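# Fill the cover's empty holes with the loose screws

## Task

Pick up each loose screw and seat it upright (head on top) in one of the cover's open holes until all nine screws look the same, then release the gripper.

## Robot and tools

ROBOT. Two arms, left_arm and right_arm, each with six revolute joints and a parallel two-finger gripper. In the shared scene frame the origin sits on the table surface midway between the arms, +z is up, +x reaches out over the table and left_arm is on the +y side. The names left and right say nothing about which side of a camera image an arm appears on. Base roots: left_arm at (-0.043, +0.304, 0) m, right_arm at (+0.045, -0.304, 0) m, both turned only slightly about z. The fingers extend along the gripper's +z axis and close along its y axis; the reported hand point lies between the pads, roughly 1 cm short of the fingertips.

THE ROW. Every motion command is one row of 14 numbers: left_arm's 6 joint angles then its opening, then right_arm's 6 angles then its opening. Both arms are always included, even if one stays still. Joint order inside each arm block (this order alone counts): shoulder (joint2), elbow (joint3), wrist roll (joint6), wrist pitch (joint4), waist (joint1), wrist yaw (joint5). Angles are absolute joint targets in radians, the same values printed under Joint positions, not offsets. Nominal ranges: shoulder 0.000 to 3.142, elbow 0.000 to 3.142, wrist roll -2.094 to 2.094, wrist pitch -1.571 to 1.571, waist -2.618 to 3.054, wrist yaw -1.571 to 1.571; the true stop may differ by up to 0.036. A target beyond a range by more than 0.036 and farther out than the present angle gets the call rejected; smaller overshoots are clipped to the real stop and reported as joint sent to its limit (absence of that note does not prove more travel exists). Opening runs from -1 (closed) to +1 (fully open, pad gap 0.094 m). Optionally 12 more numbers in 0 to 1 may follow: gain multipliers for left_arm's six joints then right_arm's six, in the same joint order; they persist until changed.

TOOLS.
execute_actions(actions): a list of actions; each action is a table of 1 to 15 rows, each row lasting one 1/30 s step, and the last row repeats to fill 15 steps (0.5 s per action). An empty list only reports state and images. Per step, each joint's target is clamped to a lead over its measured angle (waist 0.202, shoulder 0.258, elbow 0.238, wrist pitch 0.573, wrist yaw and roll 0.522 rad), and all targets of an arm are pulled back if they would shift the hand more than 70 mm; so big changes need several actions, and an unfinished motion must be commanded again.
move(target, speed, blocking): one row as the goal; all joints of both arms travel proportionally from their current angles, so the hand follows a curve. speed (0.01 to 2 rad/s, default 0.5) is the peak rate of the joint with most distance. Duration is held between 0.5 and 10 s; long ones are cut off at 10 s. Finger values are applied at the start. It does not avoid obstacles or the other arm. blocking=false returns after 0.5 s while motion continues; then only wait or stop are accepted until the move has ended. The result adds a move: line with the ending (done, off_target, moving, held, fault), limits=held or limits=none, and each arm's joint farthest from goal.
wait(seconds): 0 to 10; lets time pass with last commands held, ending early if a running move finishes.
stop(): brakes a running move; needs room, more when fast; fingers keep moving.
zoom_image(camera, region): camera is cam_high, cam_low, cam_left_wrist or cam_right_wrist; region [x0, y0, x1, y1] in pixels of that 504x504 image, origin top-left, at most 504 by 504.
read_manual(section): only "licences"; no motion.
finished_scene(scene): ends the current scene, given its number; irreversible; reports success.

RESULTS. The state line gives each hand's position (m) and quat_wxyz in the scene frame; it can be a little wrong, more at long reach. Joint positions and Joint velocities list each arm's joints in row order plus pad gap (m, m/s). Joint targets show what the joints are being driven toward right now. grip_measured is the measured opening on the command scale (each gripper may be off by about 1 mm). To hold something, command roughly 0.03 below grip_measured; less for a lighter grip. Pads push up to about 50 to 62 N, less on thin parts under ~2 mm, with a brief spike at first contact. Step readings list joint angles at some steps; HELD marks steps where an arm's command was restrained. joint command not followed means a clearance check altered targets. Torque numbers include offsets and noise. MOTOR HOT appears at 75 °C; at 90 °C that arm halts 10 s; at 100 °C it goes limp and drops. FAULT lines signal an arm stop.

CAUTIONS. Nothing may end up off the table. Keep the arms from striking or pressing each other. Avoid drops, slips, fast impacts and hard presses: faster moves and targets set deeper past contact push harder. Held parts or loose items may occasionally be nudged by outside forces. Sustained loads heat motors. The simulation runs on while you compose a reply, holding the last command.

Each tool is called after "Emit:" as name([rows], argument=value, ...), one row to a line, values as JSON.

## Session

Emit:
execute_actions(actions=[])

Scene clock: 0.00 s.
left_arm: end_effector_position=(+0.0032, +0.4343, +0.1187) grip_measured=+1.000 end_effector_quat_wxyz=(-0.009, -0.395, +0.911, +0.115) | right_arm: end_effector_position=(+0.1380, -0.1745, +0.1562) grip_measured=+1.000 end_effector_quat_wxyz=(-0.077, +0.558, +0.748, +0.351)
Joint names: [shoulder, elbow, wrist roll, wrist pitch, waist, wrist yaw]
Joint positions: left_arm=[ 0.91   0.809  0.149 -1.364  0.938 -0.206  0.094] | right_arm=[ 0.455  0.674  1.848 -1.193  0.368 -0.459  0.094]
Joint velocities: left_arm=[ 0.002  0.002 -0.095 -0.051 -0.017 -0.154  0.   ] | right_arm=[ 0.002 -0.017 -0.007  0.037 -0.007 -0.022  0.   ]
Joint torques (N m, as the arm reports them, + toward a larger angle): no reading
Motor temperatures (°C, as the motors report them): left_arm=[24 22 24 24 22 23] | right_arm=[24 20 24 24 24 25]
Joint targets: left_arm=[0.906 0.816 0.148 -1.365 0.938 -0.208] | right_arm=[0.451 0.679 1.846 -1.205 0.368 -0.459]
Joint stiffness scale: left_arm=[1. 1. 1. 1. 1. 1.] | right_arm=[1. 1. 1. 1. 1. 1.]

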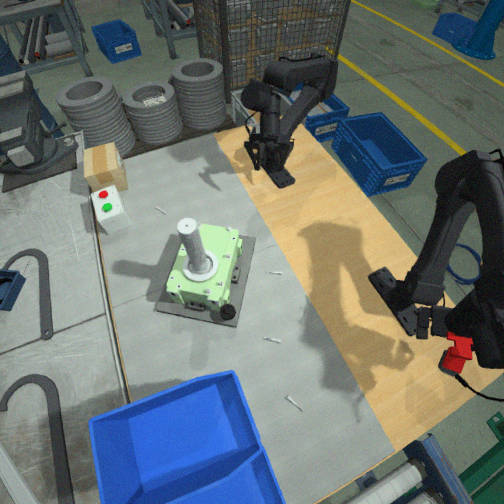

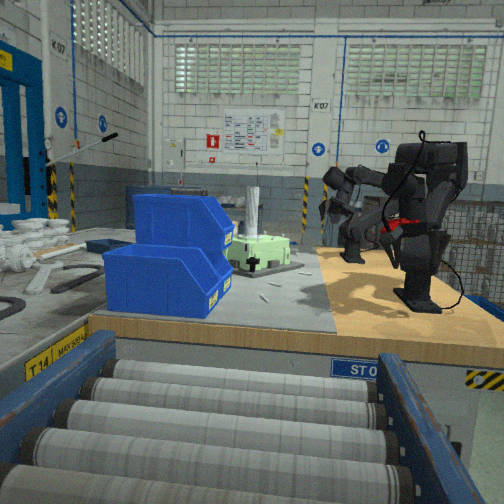

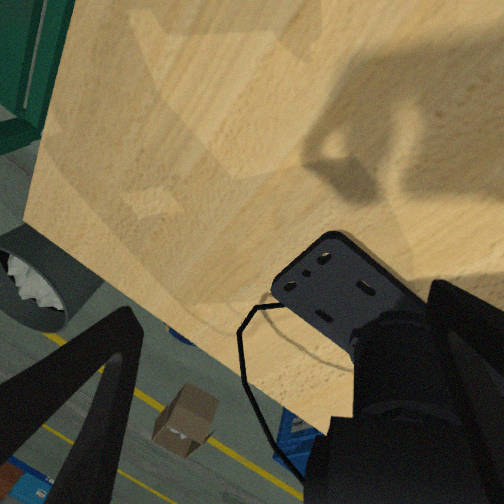

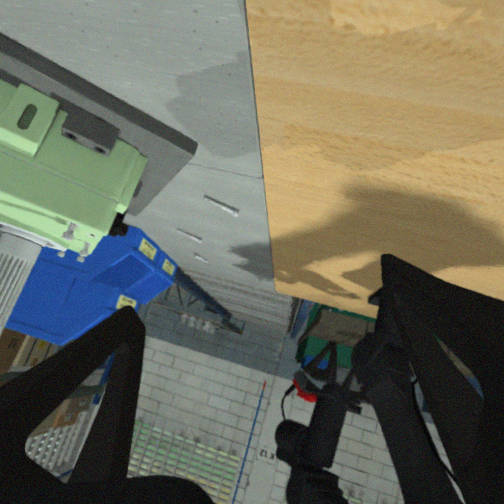

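Emit:
zoom_image(camera="cam_high", region=[130, 190, 330, 420])

Emit:
zoom_image(camera="cam_high", region=[150, 210, 270, 330])

Emit:
zoom_image(camera="cam_low", region=[200, 170, 340, 310])

Region (130, 190, 330, 420) of cam_high's 504x504 image, scaled by 2.191, with more detail than that image has; it fills the left 438 columns of this view, and the rest is white.

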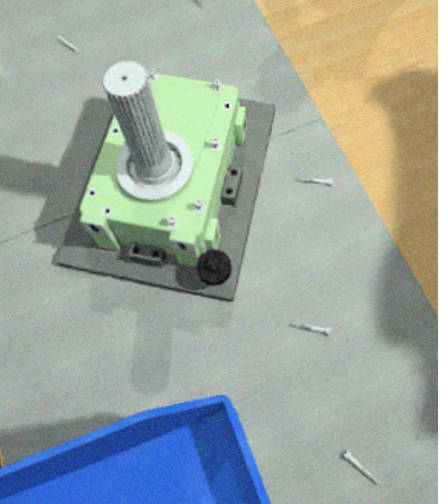

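Region (150, 210, 270, 330) of cam_high's 504x504 image, scaled by 4.200, with more detail than that image has.

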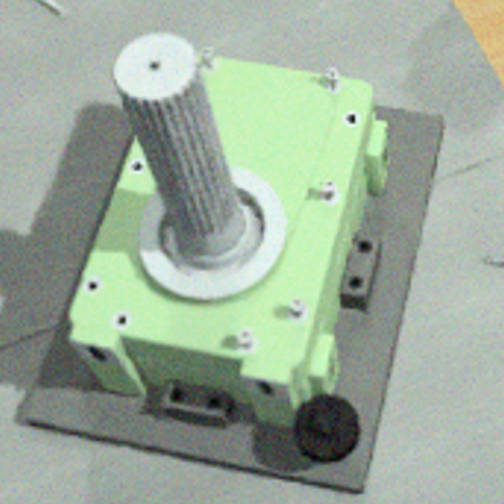

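Region (200, 170, 340, 310) of cam_low's 504x504 image, scaled by 3.600, with more detail than that image has.

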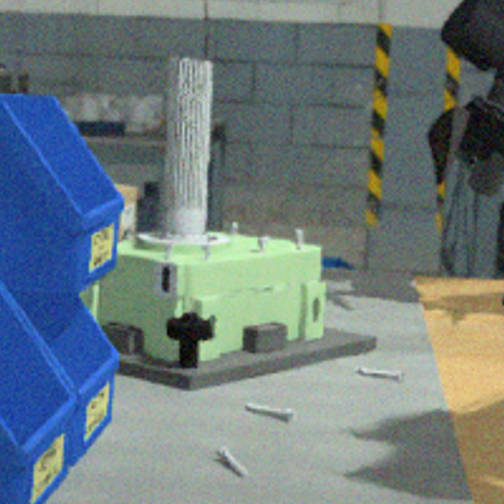

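Emit:
move(target=[1.543,1.366,0,-1.394,-0.422,0,1, 1.543,1.366,0,-1.394,0.0,0,1], speed=0.8)

Scene clock: 48.13 s.
left_arm: end_effector_position=(+0.1980, +0.2050, +0.1462) grip_measured=+1.000 end_effector_quat_wxyz=(-0.001, +0.202, +0.979, +0.004) | right_arm: end_effector_position=(+0.3049, -0.2853, +0.1431) grip_measured=+1.000 end_effector_quat_wxyz=(-0.006, -0.027, +1.000, +0.004)
Joint names: [shoulder, elbow, wrist roll, wrist pitch, waist, wrist yaw]
Joint positions: left_arm=[ 1.531  1.34   0.009 -1.382 -0.414 -0.007  0.094] | right_arm=[ 1.54   1.335  0.009 -1.379  0.007 -0.008  0.094]
Joint velocities: left_arm=[-0.012 -0.002 -0.022 -0.037  0.012 -0.022  0.   ] | right_arm=[-0.017  0.012 -0.081  0.051 -0.002 -0.051  0.   ]
Joint torques (N m, as the arm reports them, + toward a larger angle): left_arm=[-5.18  7.17 -0.11 -0.01 -0.63  0.1 ] | right_arm=[-6.76  7.97 -0.02  0.06 -0.65  0.12]
Motor temperatures (°C, as the motors report them): left_arm=[25 24 24 24 22 23] | right_arm=[24 23 24 25 24 25]
Joint targets: left_arm=[1.543 1.366 -0.000 -1.394 -0.422 0.000] | right_arm=[1.543 1.366 0.000 -1.394 -0.000 0.000]
Joint stiffness scale: left_arm=[1. 1. 1. 1. 1. 1.] | right_arm=[1. 1. 1. 1. 1. 1.]
move: off_target (left_arm, right_arm); limits=none; left_arm: farthest joint: the elbow, 0.026 radians from its target (0.557 radians at the start); right_arm: farthest joint: the elbow, 0.031 radians from its target (0.692 radians at the start)

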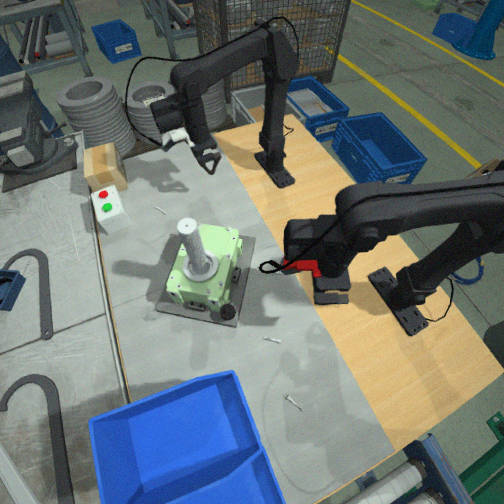

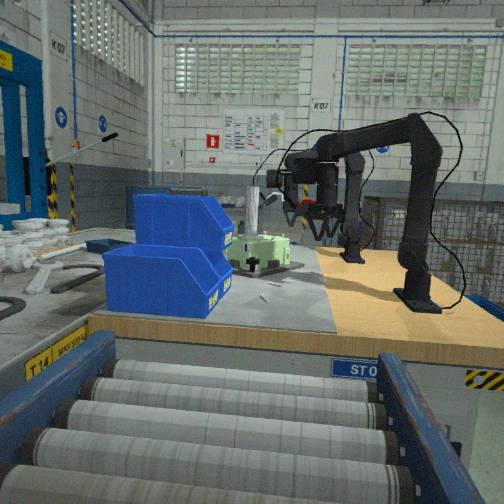

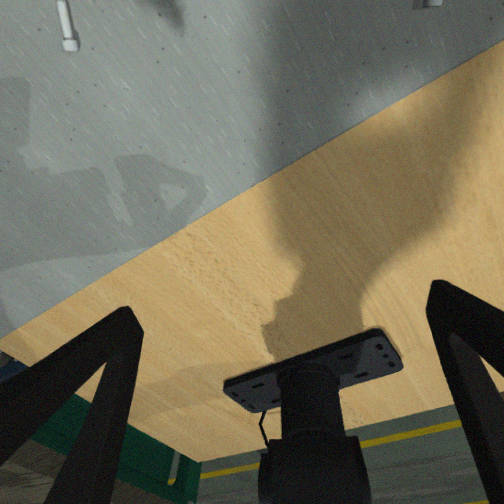

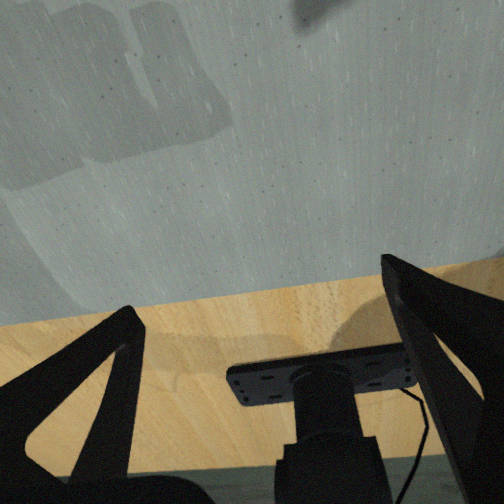

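Emit:
move(target=[1.878,1.49,0,-1.175,-0.18,0,1, 2.106,1.828,0,-1.275,0.028,0,1], speed=0.6)

Scene clock: 105.97 s.
left_arm: end_effector_position=(+0.2928, +0.2483, +0.0793) grip_measured=+1.000 end_effector_quat_wxyz=(-0.013, +0.089, +0.996, +0.004) | right_arm: end_effector_position=(+0.4427, -0.2715, +0.0784) grip_measured=+1.000 end_effector_quat_wxyz=(-0.015, -0.034, +0.999, +0.004)
Joint names: [shoulder, elbow, wrist roll, wrist pitch, waist, wrist yaw]
Joint positions: left_arm=[ 1.873  1.461  0.009 -1.185 -0.187 -0.006  0.094] | right_arm=[ 2.108  1.793  0.008 -1.285  0.02  -0.008  0.094]
Joint velocities: left_arm=[ 0.002 -0.022 -0.037 -0.022 -0.027 -0.081  0.   ] | right_arm=[ 0.007 -0.027  0.081  0.007  0.012 -0.037  0.   ]
Joint torques (N m, as the arm reports them, + toward a larger angle): left_arm=[-9.07  7.2  -0.12  0.17  0.57  0.09] | right_arm=[-13.65   8.41  -0.06   0.23   0.64   0.07]
Motor temperatures (°C, as the motors report them): left_arm=[26 26 24 24 22 23] | right_arm=[26 25 24 24 24 25]
Joint targets: left_arm=[1.878 1.490 0.000 -1.175 -0.180 -0.000] | right_arm=[2.106 1.828 -0.000 -1.275 0.028 -0.000]
Joint stiffness scale: left_arm=[1. 1. 1. 1. 1. 1.] | right_arm=[1. 1. 1. 1. 1. 1.]
move: off_target (left_arm, right_arm); limits=none; left_arm: farthest joint: the elbow, 0.029 radians from its target (0.150 radians at the start); right_arm: farthest joint: the elbow, 0.035 radians from its target (0.493 radians at the start)

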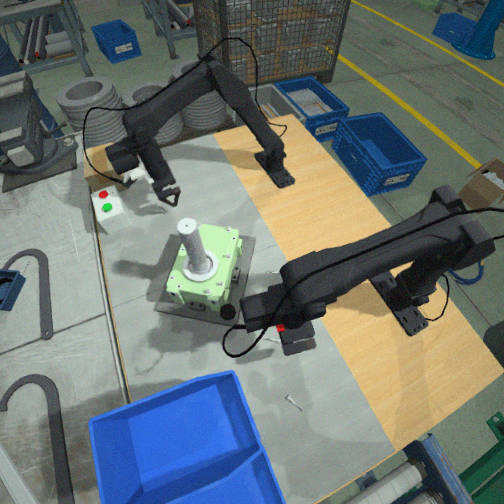

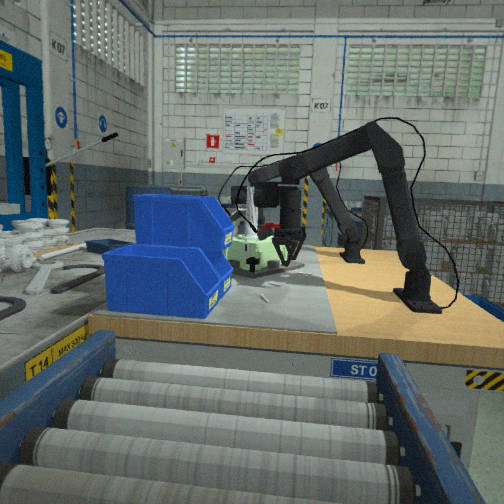

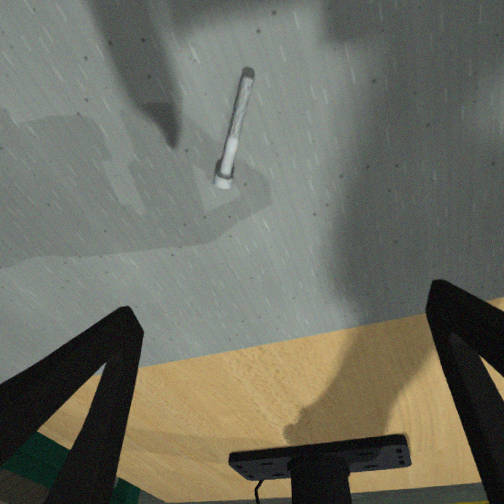

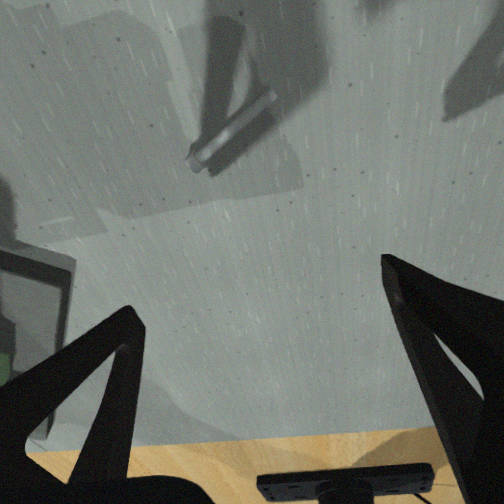

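Emit:
move(target=[1.92,1.36,0,-0.982,-0.18,0,1, 2.134,1.69,0,-1.087,0.028,0,1], speed=0.3)

Scene clock: 115.03 s.
left_arm: end_effector_position=(+0.3104, +0.2453, +0.0447) grip_measured=+1.000 end_effector_quat_wxyz=(+0.020, +0.089, +0.996, +0.002) | right_arm: end_effector_position=(+0.4636, -0.2699, +0.0494) grip_measured=+1.000 end_effector_quat_wxyz=(+0.024, -0.034, +0.999, +0.005)
Joint names: [shoulder, elbow, wrist roll, wrist pitch, waist, wrist yaw]
Joint positions: left_arm=[ 1.91   1.37   0.009 -0.992 -0.187 -0.006  0.094] | right_arm=[ 2.129  1.709  0.008 -1.102  0.02  -0.008  0.094]
Joint velocities: left_arm=[-0.007 -0.002 -0.037  0.007  0.017  0.037  0.   ] | right_arm=[-0.007 -0.002  0.051 -0.037 -0.002 -0.037  0.   ]
Joint torques (N m, as the arm reports them, + toward a larger angle): left_arm=[-9.11  4.43 -0.11  0.25  0.56  0.09] | right_arm=[-13.35   4.27  -0.03   0.43   0.77   0.1 ]
Motor temperatures (°C, as the motors report them): left_arm=[27 26 24 24 22 23] | right_arm=[27 25 24 24 24 25]
Joint targets: left_arm=[1.920 1.360 0.000 -0.982 -0.180 0.000] | right_arm=[2.134 1.690 0.000 -1.087 0.028 0.000]
Joint stiffness scale: left_arm=[1. 1. 1. 1. 1. 1.] | right_arm=[1. 1. 1. 1. 1. 1.]
move: done; limits=none; left_arm: farthest joint: the shoulder, 0.010 radians from its target (0.047 radians at the start); right_arm: farthest joint: the elbow, 0.019 radians from its target (0.103 radians at the start)

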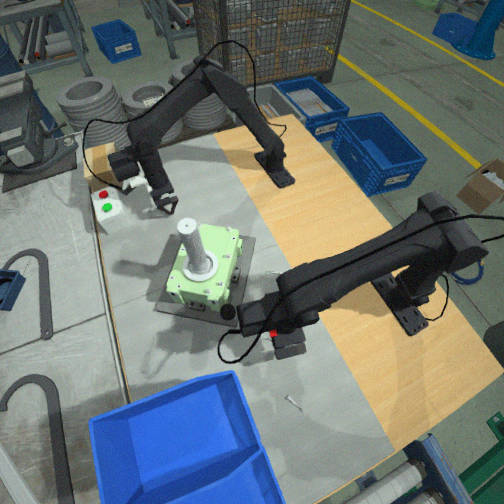

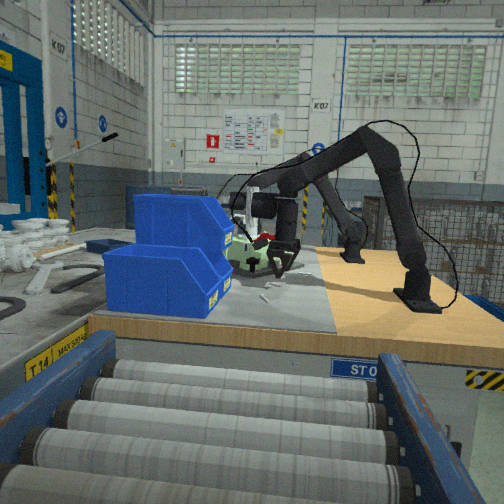

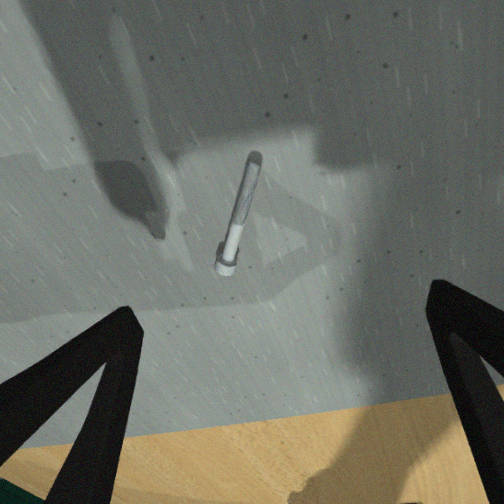

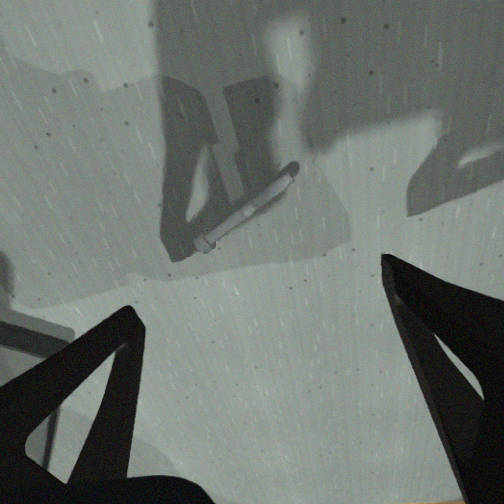

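Emit:
move(target=[1.981,1.35,0.4,-0.95,-0.158,0,1, 2.197,1.768,-2.09,-1.125,0.028,0,1], speed=1.0)

Scene clock: 144.17 s.
left_arm: end_effector_position=(+0.3145, +0.2506, +0.0250) grip_measured=+1.000 end_effector_quat_wxyz=(+0.006, +0.268, +0.963, +0.004) | right_arm: end_effector_position=(+0.4674, -0.2708, +0.0332) grip_measured=+1.000 end_effector_quat_wxyz=(-0.005, +0.879, -0.476, +0.007)
Joint names: [shoulder, elbow, wrist roll, wrist pitch, waist, wrist yaw]
Joint positions: left_arm=[ 1.969  1.37   0.391 -0.959 -0.171 -0.006  0.094] | right_arm=[ 2.188  1.739 -2.074 -1.104  0.02  -0.002  0.094]
Joint velocities: left_arm=[-0.007  0.002  0.037  0.007  0.012  0.037  0.   ] | right_arm=[ 0.012 -0.002 -0.051 -0.066 -0.002 -0.007  0.   ]
Joint torques (N m, as the arm reports them, + toward a larger angle): left_arm=[-9.22  3.61  0.08  0.22  1.04  0.09] | right_arm=[-13.35   7.94  -0.02   0.04   0.76   0.02]
Motor temperatures (°C, as the motors report them): left_arm=[29 25 24 24 22 23] | right_arm=[29 23 24 24 24 25]
Joint targets: left_arm=[1.981 1.350 0.400 -0.950 -0.158 0.000] | right_arm=[2.197 1.768 -2.083 -1.125 0.028 -0.000]
Joint stiffness scale: left_arm=[1. 1. 1. 1. 1. 1.] | right_arm=[1. 1. 1. 1. 1. 1.]
joint sent to its limit (right arm) — the command would take the wrist roll past its lower limit, so that joint was sent only as far as its limit.
move: off_target (right_arm); limits=none; left_arm: farthest joint: the elbow, 0.020 radians from its target (0.020 radians at the start); right_arm: farthest joint: the elbow, 0.029 radians from its target (0.059 radians at the start)

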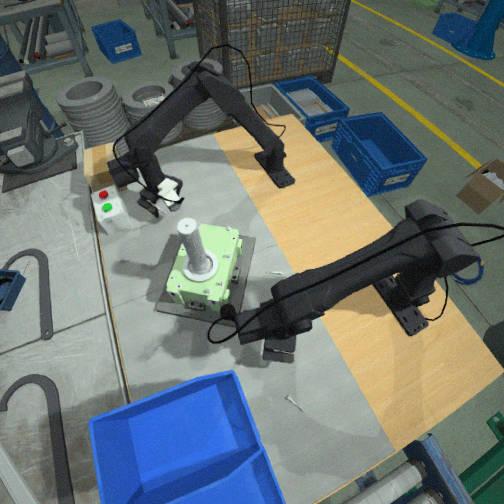

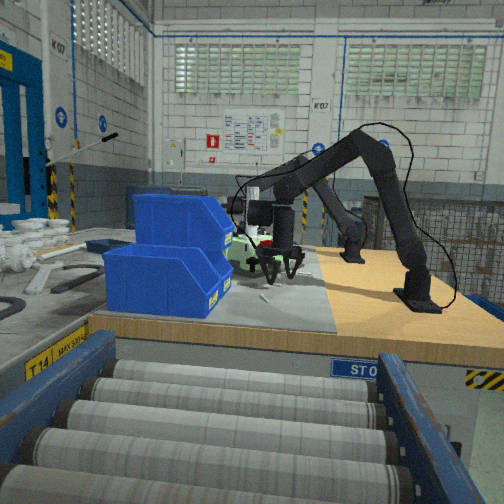

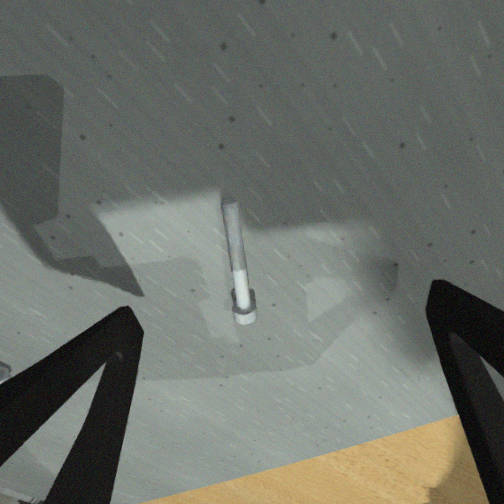

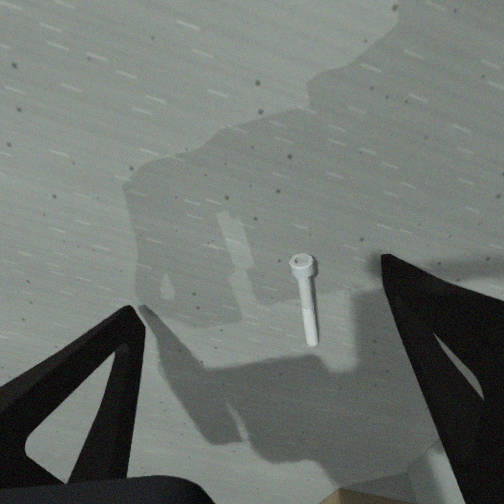

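Emit:
move(target=[2.048,1.452,0.4,-0.95,-0.137,0,1, 2.323,1.93,-2.083,-1.168,-0.005,0,1], speed=0.25)

Scene clock: 164.73 s.
left_arm: end_effector_position=(+0.3283, +0.2567, +0.0149) grip_measured=+1.000 end_effector_quat_wxyz=(+0.001, +0.258, +0.966, +0.003) | right_arm: end_effector_position=(+0.4967, -0.2755, +0.0291) grip_measured=+1.000 end_effector_quat_wxyz=(-0.009, +0.876, -0.481, +0.013)
Joint names: [shoulder, elbow, wrist roll, wrist pitch, waist, wrist yaw]
Joint positions: left_arm=[ 2.036  1.426  0.391 -0.957 -0.149 -0.006  0.094] | right_arm=[ 2.299  1.907 -2.076 -1.148  0.005 -0.002  0.094]
Joint velocities: left_arm=[ 0.002  0.022 -0.007 -0.037 -0.012 -0.066  0.   ] | right_arm=[-0.017  0.002  0.022  0.11  -0.002 -0.081  0.   ]
Joint torques (N m, as the arm reports them, + toward a larger angle): left_arm=[-9.89  6.92  0.09  0.17  0.9   0.1 ] | right_arm=[-12.84   7.39  -0.03   0.05  -1.07   0.01]
Motor temperatures (°C, as the motors report them): left_arm=[29 24 24 24 22 23] | right_arm=[30 25 24 24 24 25]
Joint targets: left_arm=[2.048 1.452 0.400 -0.950 -0.137 -0.000] | right_arm=[2.323 1.930 -2.083 -1.168 -0.005 0.000]
Joint stiffness scale: left_arm=[1. 1. 1. 1. 1. 1.] | right_arm=[1. 1. 1. 1. 1. 1.]
move: off_target (left_arm, right_arm); limits=none; left_arm: farthest joint: the elbow, 0.026 radians from its target (0.082 radians at the start); right_arm: farthest joint: the shoulder, 0.024 radians from its target (0.135 radians at the start)

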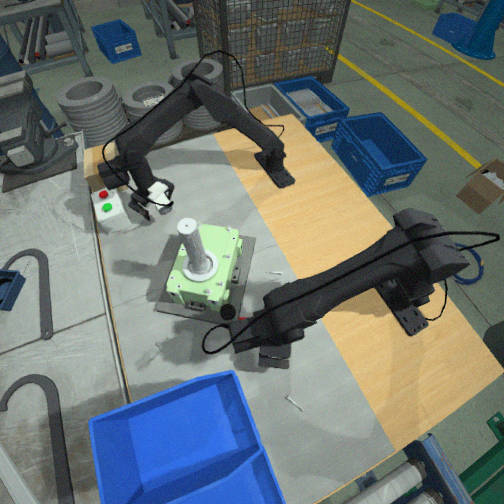

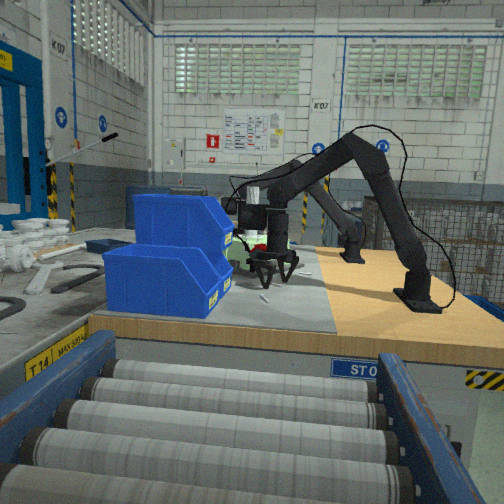

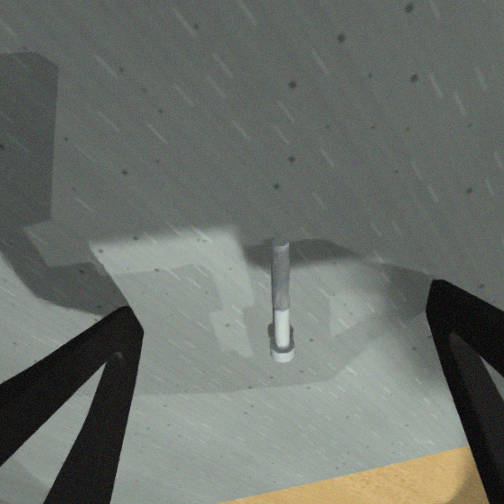

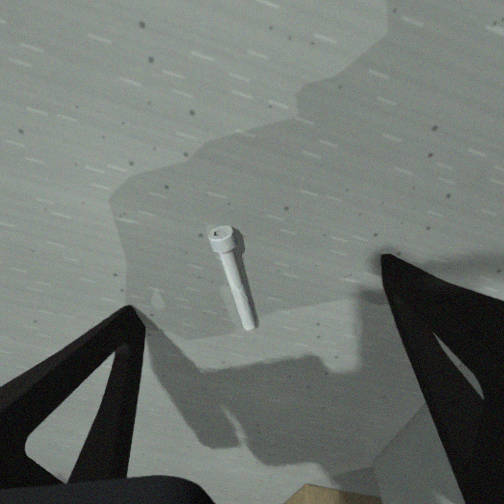

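Emit:
move(target=[2.058,1.452,0.4,-0.95,-0.137,0,0.0, 2.262,1.846,-2.083,-1.18,0.032,0,1], speed=0.15)

Scene clock: 184.47 s.
left_arm: end_effector_position=(+0.3283, +0.2567, +0.0149) grip_measured=+0.003 end_effector_quat_wxyz=(+0.001, +0.258, +0.966, +0.003) | right_arm: end_effector_position=(+0.4860, -0.2670, +0.0298) grip_measured=+1.000 end_effector_quat_wxyz=(-0.003, +0.882, -0.472, +0.005)
Joint names: [shoulder, elbow, wrist roll, wrist pitch, waist, wrist yaw]
Joint positions: left_arm=[ 2.036  1.426  0.391 -0.957 -0.149 -0.006  0.047] | right_arm=[ 2.276  1.87  -2.076 -1.153  0.026 -0.     0.094]
Joint velocities: left_arm=[-0.017 -0.007 -0.022  0.081 -0.002 -0.051 -0.   ] | right_arm=[-0.017 -0.002  0.022  0.037 -0.017 -0.037  0.   ]
Joint torques (N m, as the arm reports them, + toward a larger angle): left_arm=[-8.96  6.88  0.09  0.17  0.98  0.1 ] | right_arm=[-16.53   3.9   -0.02  -0.06   0.49   0.01]
Motor temperatures (°C, as the motors report them): left_arm=[30 26 24 24 22 23] | right_arm=[30 25 24 24 24 25]
Joint targets: left_arm=[2.058 1.452 0.400 -0.950 -0.137 0.000] | right_arm=[2.262 1.846 -2.083 -1.180 0.032 0.000]
Joint stiffness scale: left_arm=[1. 1. 1. 1. 1. 1.] | right_arm=[1. 1. 1. 1. 1. 1.]
move: off_target (left_arm, right_arm); limits=none; left_arm: farthest joint: the elbow, 0.026 radians from its target (0.026 radians at the start); right_arm: farthest joint: the wrist pitch, 0.027 radians from its target (0.032 radians at the start)

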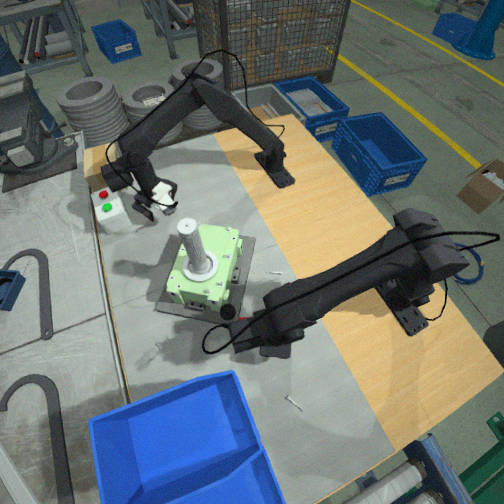

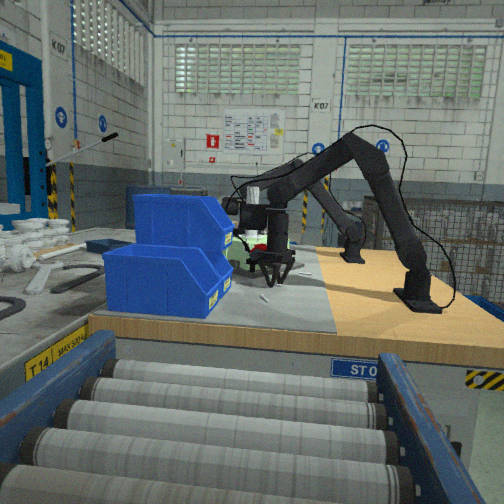

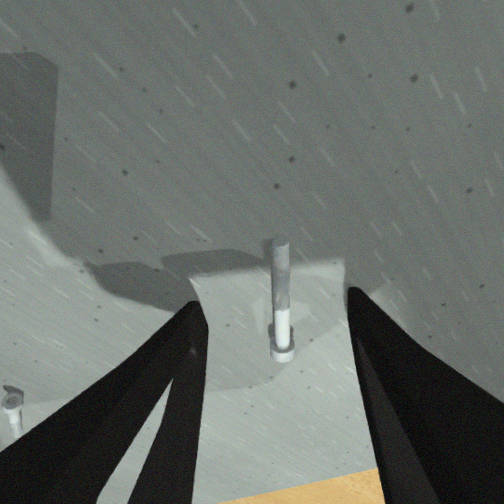

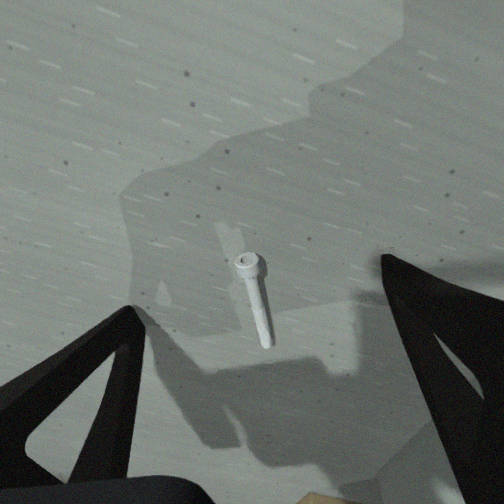

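Emit:
move(target=[2.066,1.452,0.4,-0.95,-0.137,0,-0.7, 2.272,1.846,-2.083,-1.18,0.032,0,-0.6], speed=0.1)

Scene clock: 190.67 s.
left_arm: end_effector_position=(+0.3295, +0.2565, +0.0140) grip_measured=-0.697 end_effector_quat_wxyz=(+0.001, +0.258, +0.966, +0.003) | right_arm: end_effector_position=(+0.4851, -0.2670, +0.0298) grip_measured=-0.598 end_effector_quat_wxyz=(-0.002, +0.882, -0.472, +0.003)
Joint names: [shoulder, elbow, wrist roll, wrist pitch, waist, wrist yaw]
Joint positions: left_arm=[ 2.042  1.431  0.391 -0.957 -0.149 -0.006  0.014] | right_arm=[ 2.276  1.87  -2.076 -1.157  0.026 -0.     0.019]
Joint velocities: left_arm=[ 0.002  0.002  0.022 -0.081  0.007 -0.051 -0.001] | right_arm=[-0.007 -0.007  0.007  0.007 -0.032  0.007 -0.001]
Joint torques (N m, as the arm reports them, + toward a larger angle): left_arm=[-8.79  6.52  0.09  0.17  0.98  0.09] | right_arm=[-15.29   3.75   0.     0.01   0.4   -0.02]
Motor temperatures (°C, as the motors report them): left_arm=[30 26 24 24 22 23] | right_arm=[31 24 24 24 24 25]
Joint targets: left_arm=[2.066 1.452 0.400 -0.950 -0.137 0.000] | right_arm=[2.272 1.846 -2.083 -1.180 0.032 0.000]
Joint stiffness scale: left_arm=[1. 1. 1. 1. 1. 1.] | right_arm=[1. 1. 1. 1. 1. 1.]
move: off_target (left_arm, right_arm); limits=none; left_arm: farthest joint: the shoulder, 0.024 radians from its target (0.030 radians at the start); right_arm: farthest joint: the elbow, 0.024 radians from its target (0.024 radians at the start)

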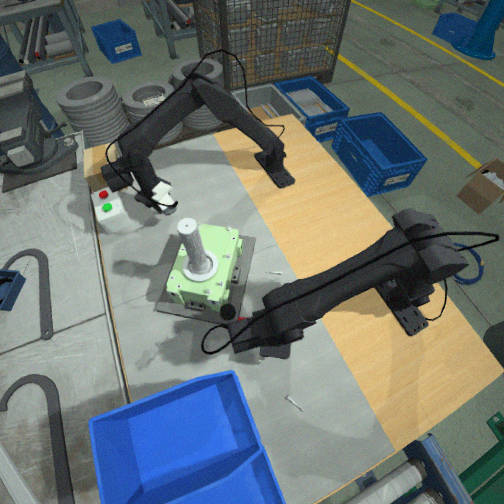

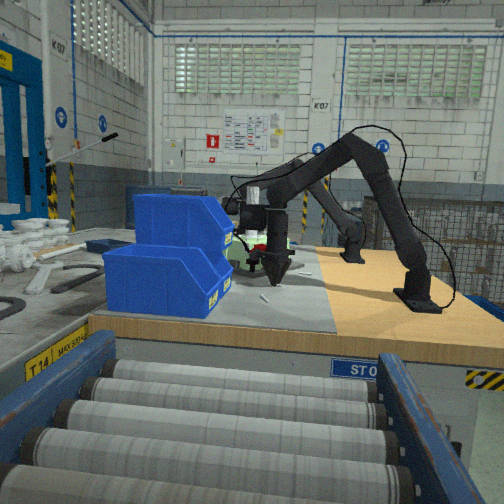

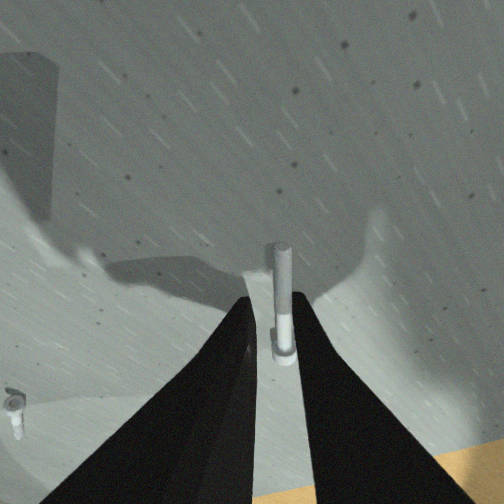

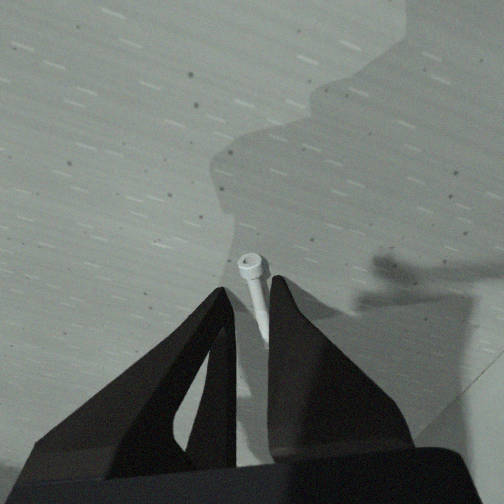

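Emit:
move(target=[2.055,1.452,0.4,-0.95,-0.137,0,-0.95, 2.28,1.846,-2.083,-1.18,0.032,0,-0.95], speed=0.1)

Scene clock: 195.00 s.
left_arm: end_effector_position=(+0.3297, +0.2567, +0.0140) grip_measured=-0.920 end_effector_quat_wxyz=(+0.002, +0.258, +0.966, +0.004) | right_arm: end_effector_position=(+0.4850, -0.2671, +0.0298) grip_measured=-0.933 end_effector_quat_wxyz=(-0.002, +0.882, -0.472, +0.003)
Joint names: [shoulder, elbow, wrist roll, wrist pitch, waist, wrist yaw]
Joint positions: left_arm=[ 2.042  1.431  0.391 -0.956 -0.149 -0.007  0.004] | right_arm=[ 2.276  1.87  -2.076 -1.158  0.026  0.     0.003]
Joint velocities: left_arm=[ 0.002  0.007 -0.007  0.051 -0.007  0.007 -0.001] | right_arm=[-0.002  0.002  0.007 -0.007 -0.027 -0.022  0.   ]
Joint torques (N m, as the arm reports them, + toward a larger angle): left_arm=[-9.83  6.53  0.1   0.17  1.    0.11] | right_arm=[-14.6    3.78   0.    -0.01   0.43   0.03]
Motor temperatures (°C, as the motors report them): left_arm=[30 26 24 24 22 23] | right_arm=[32 24 24 24 24 25]
Joint targets: left_arm=[2.055 1.452 0.400 -0.950 -0.137 -0.000] | right_arm=[2.280 1.846 -2.083 -1.180 0.032 0.000]
Joint stiffness scale: left_arm=[1. 1. 1. 1. 1. 1.] | right_arm=[1. 1. 1. 1. 1. 1.]
move: off_target (left_arm, right_arm); limits=none; left_arm: farthest joint: the elbow, 0.021 radians from its target (0.021 radians at the start); right_arm: farthest joint: the elbow, 0.024 radians from its target (0.024 radians at the start)

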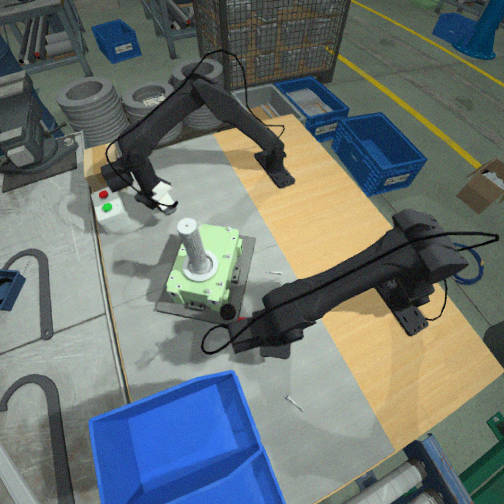

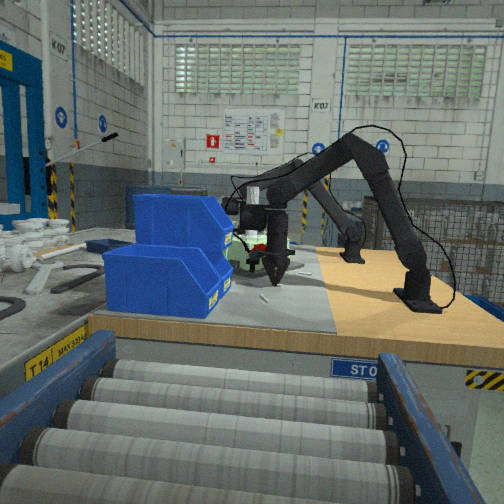

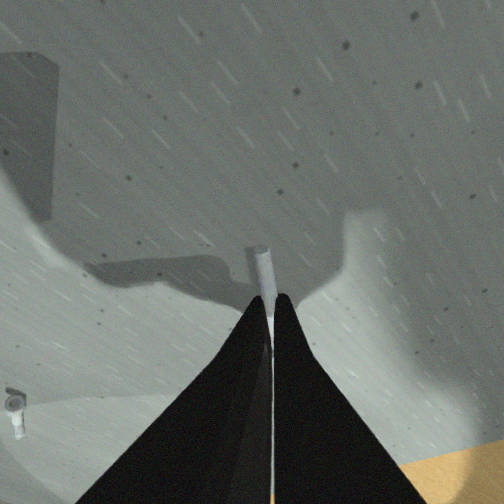

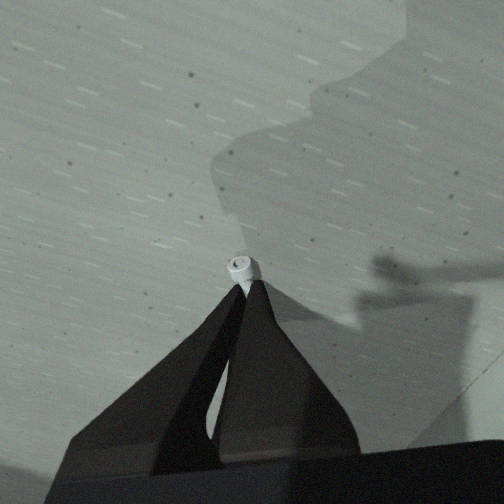

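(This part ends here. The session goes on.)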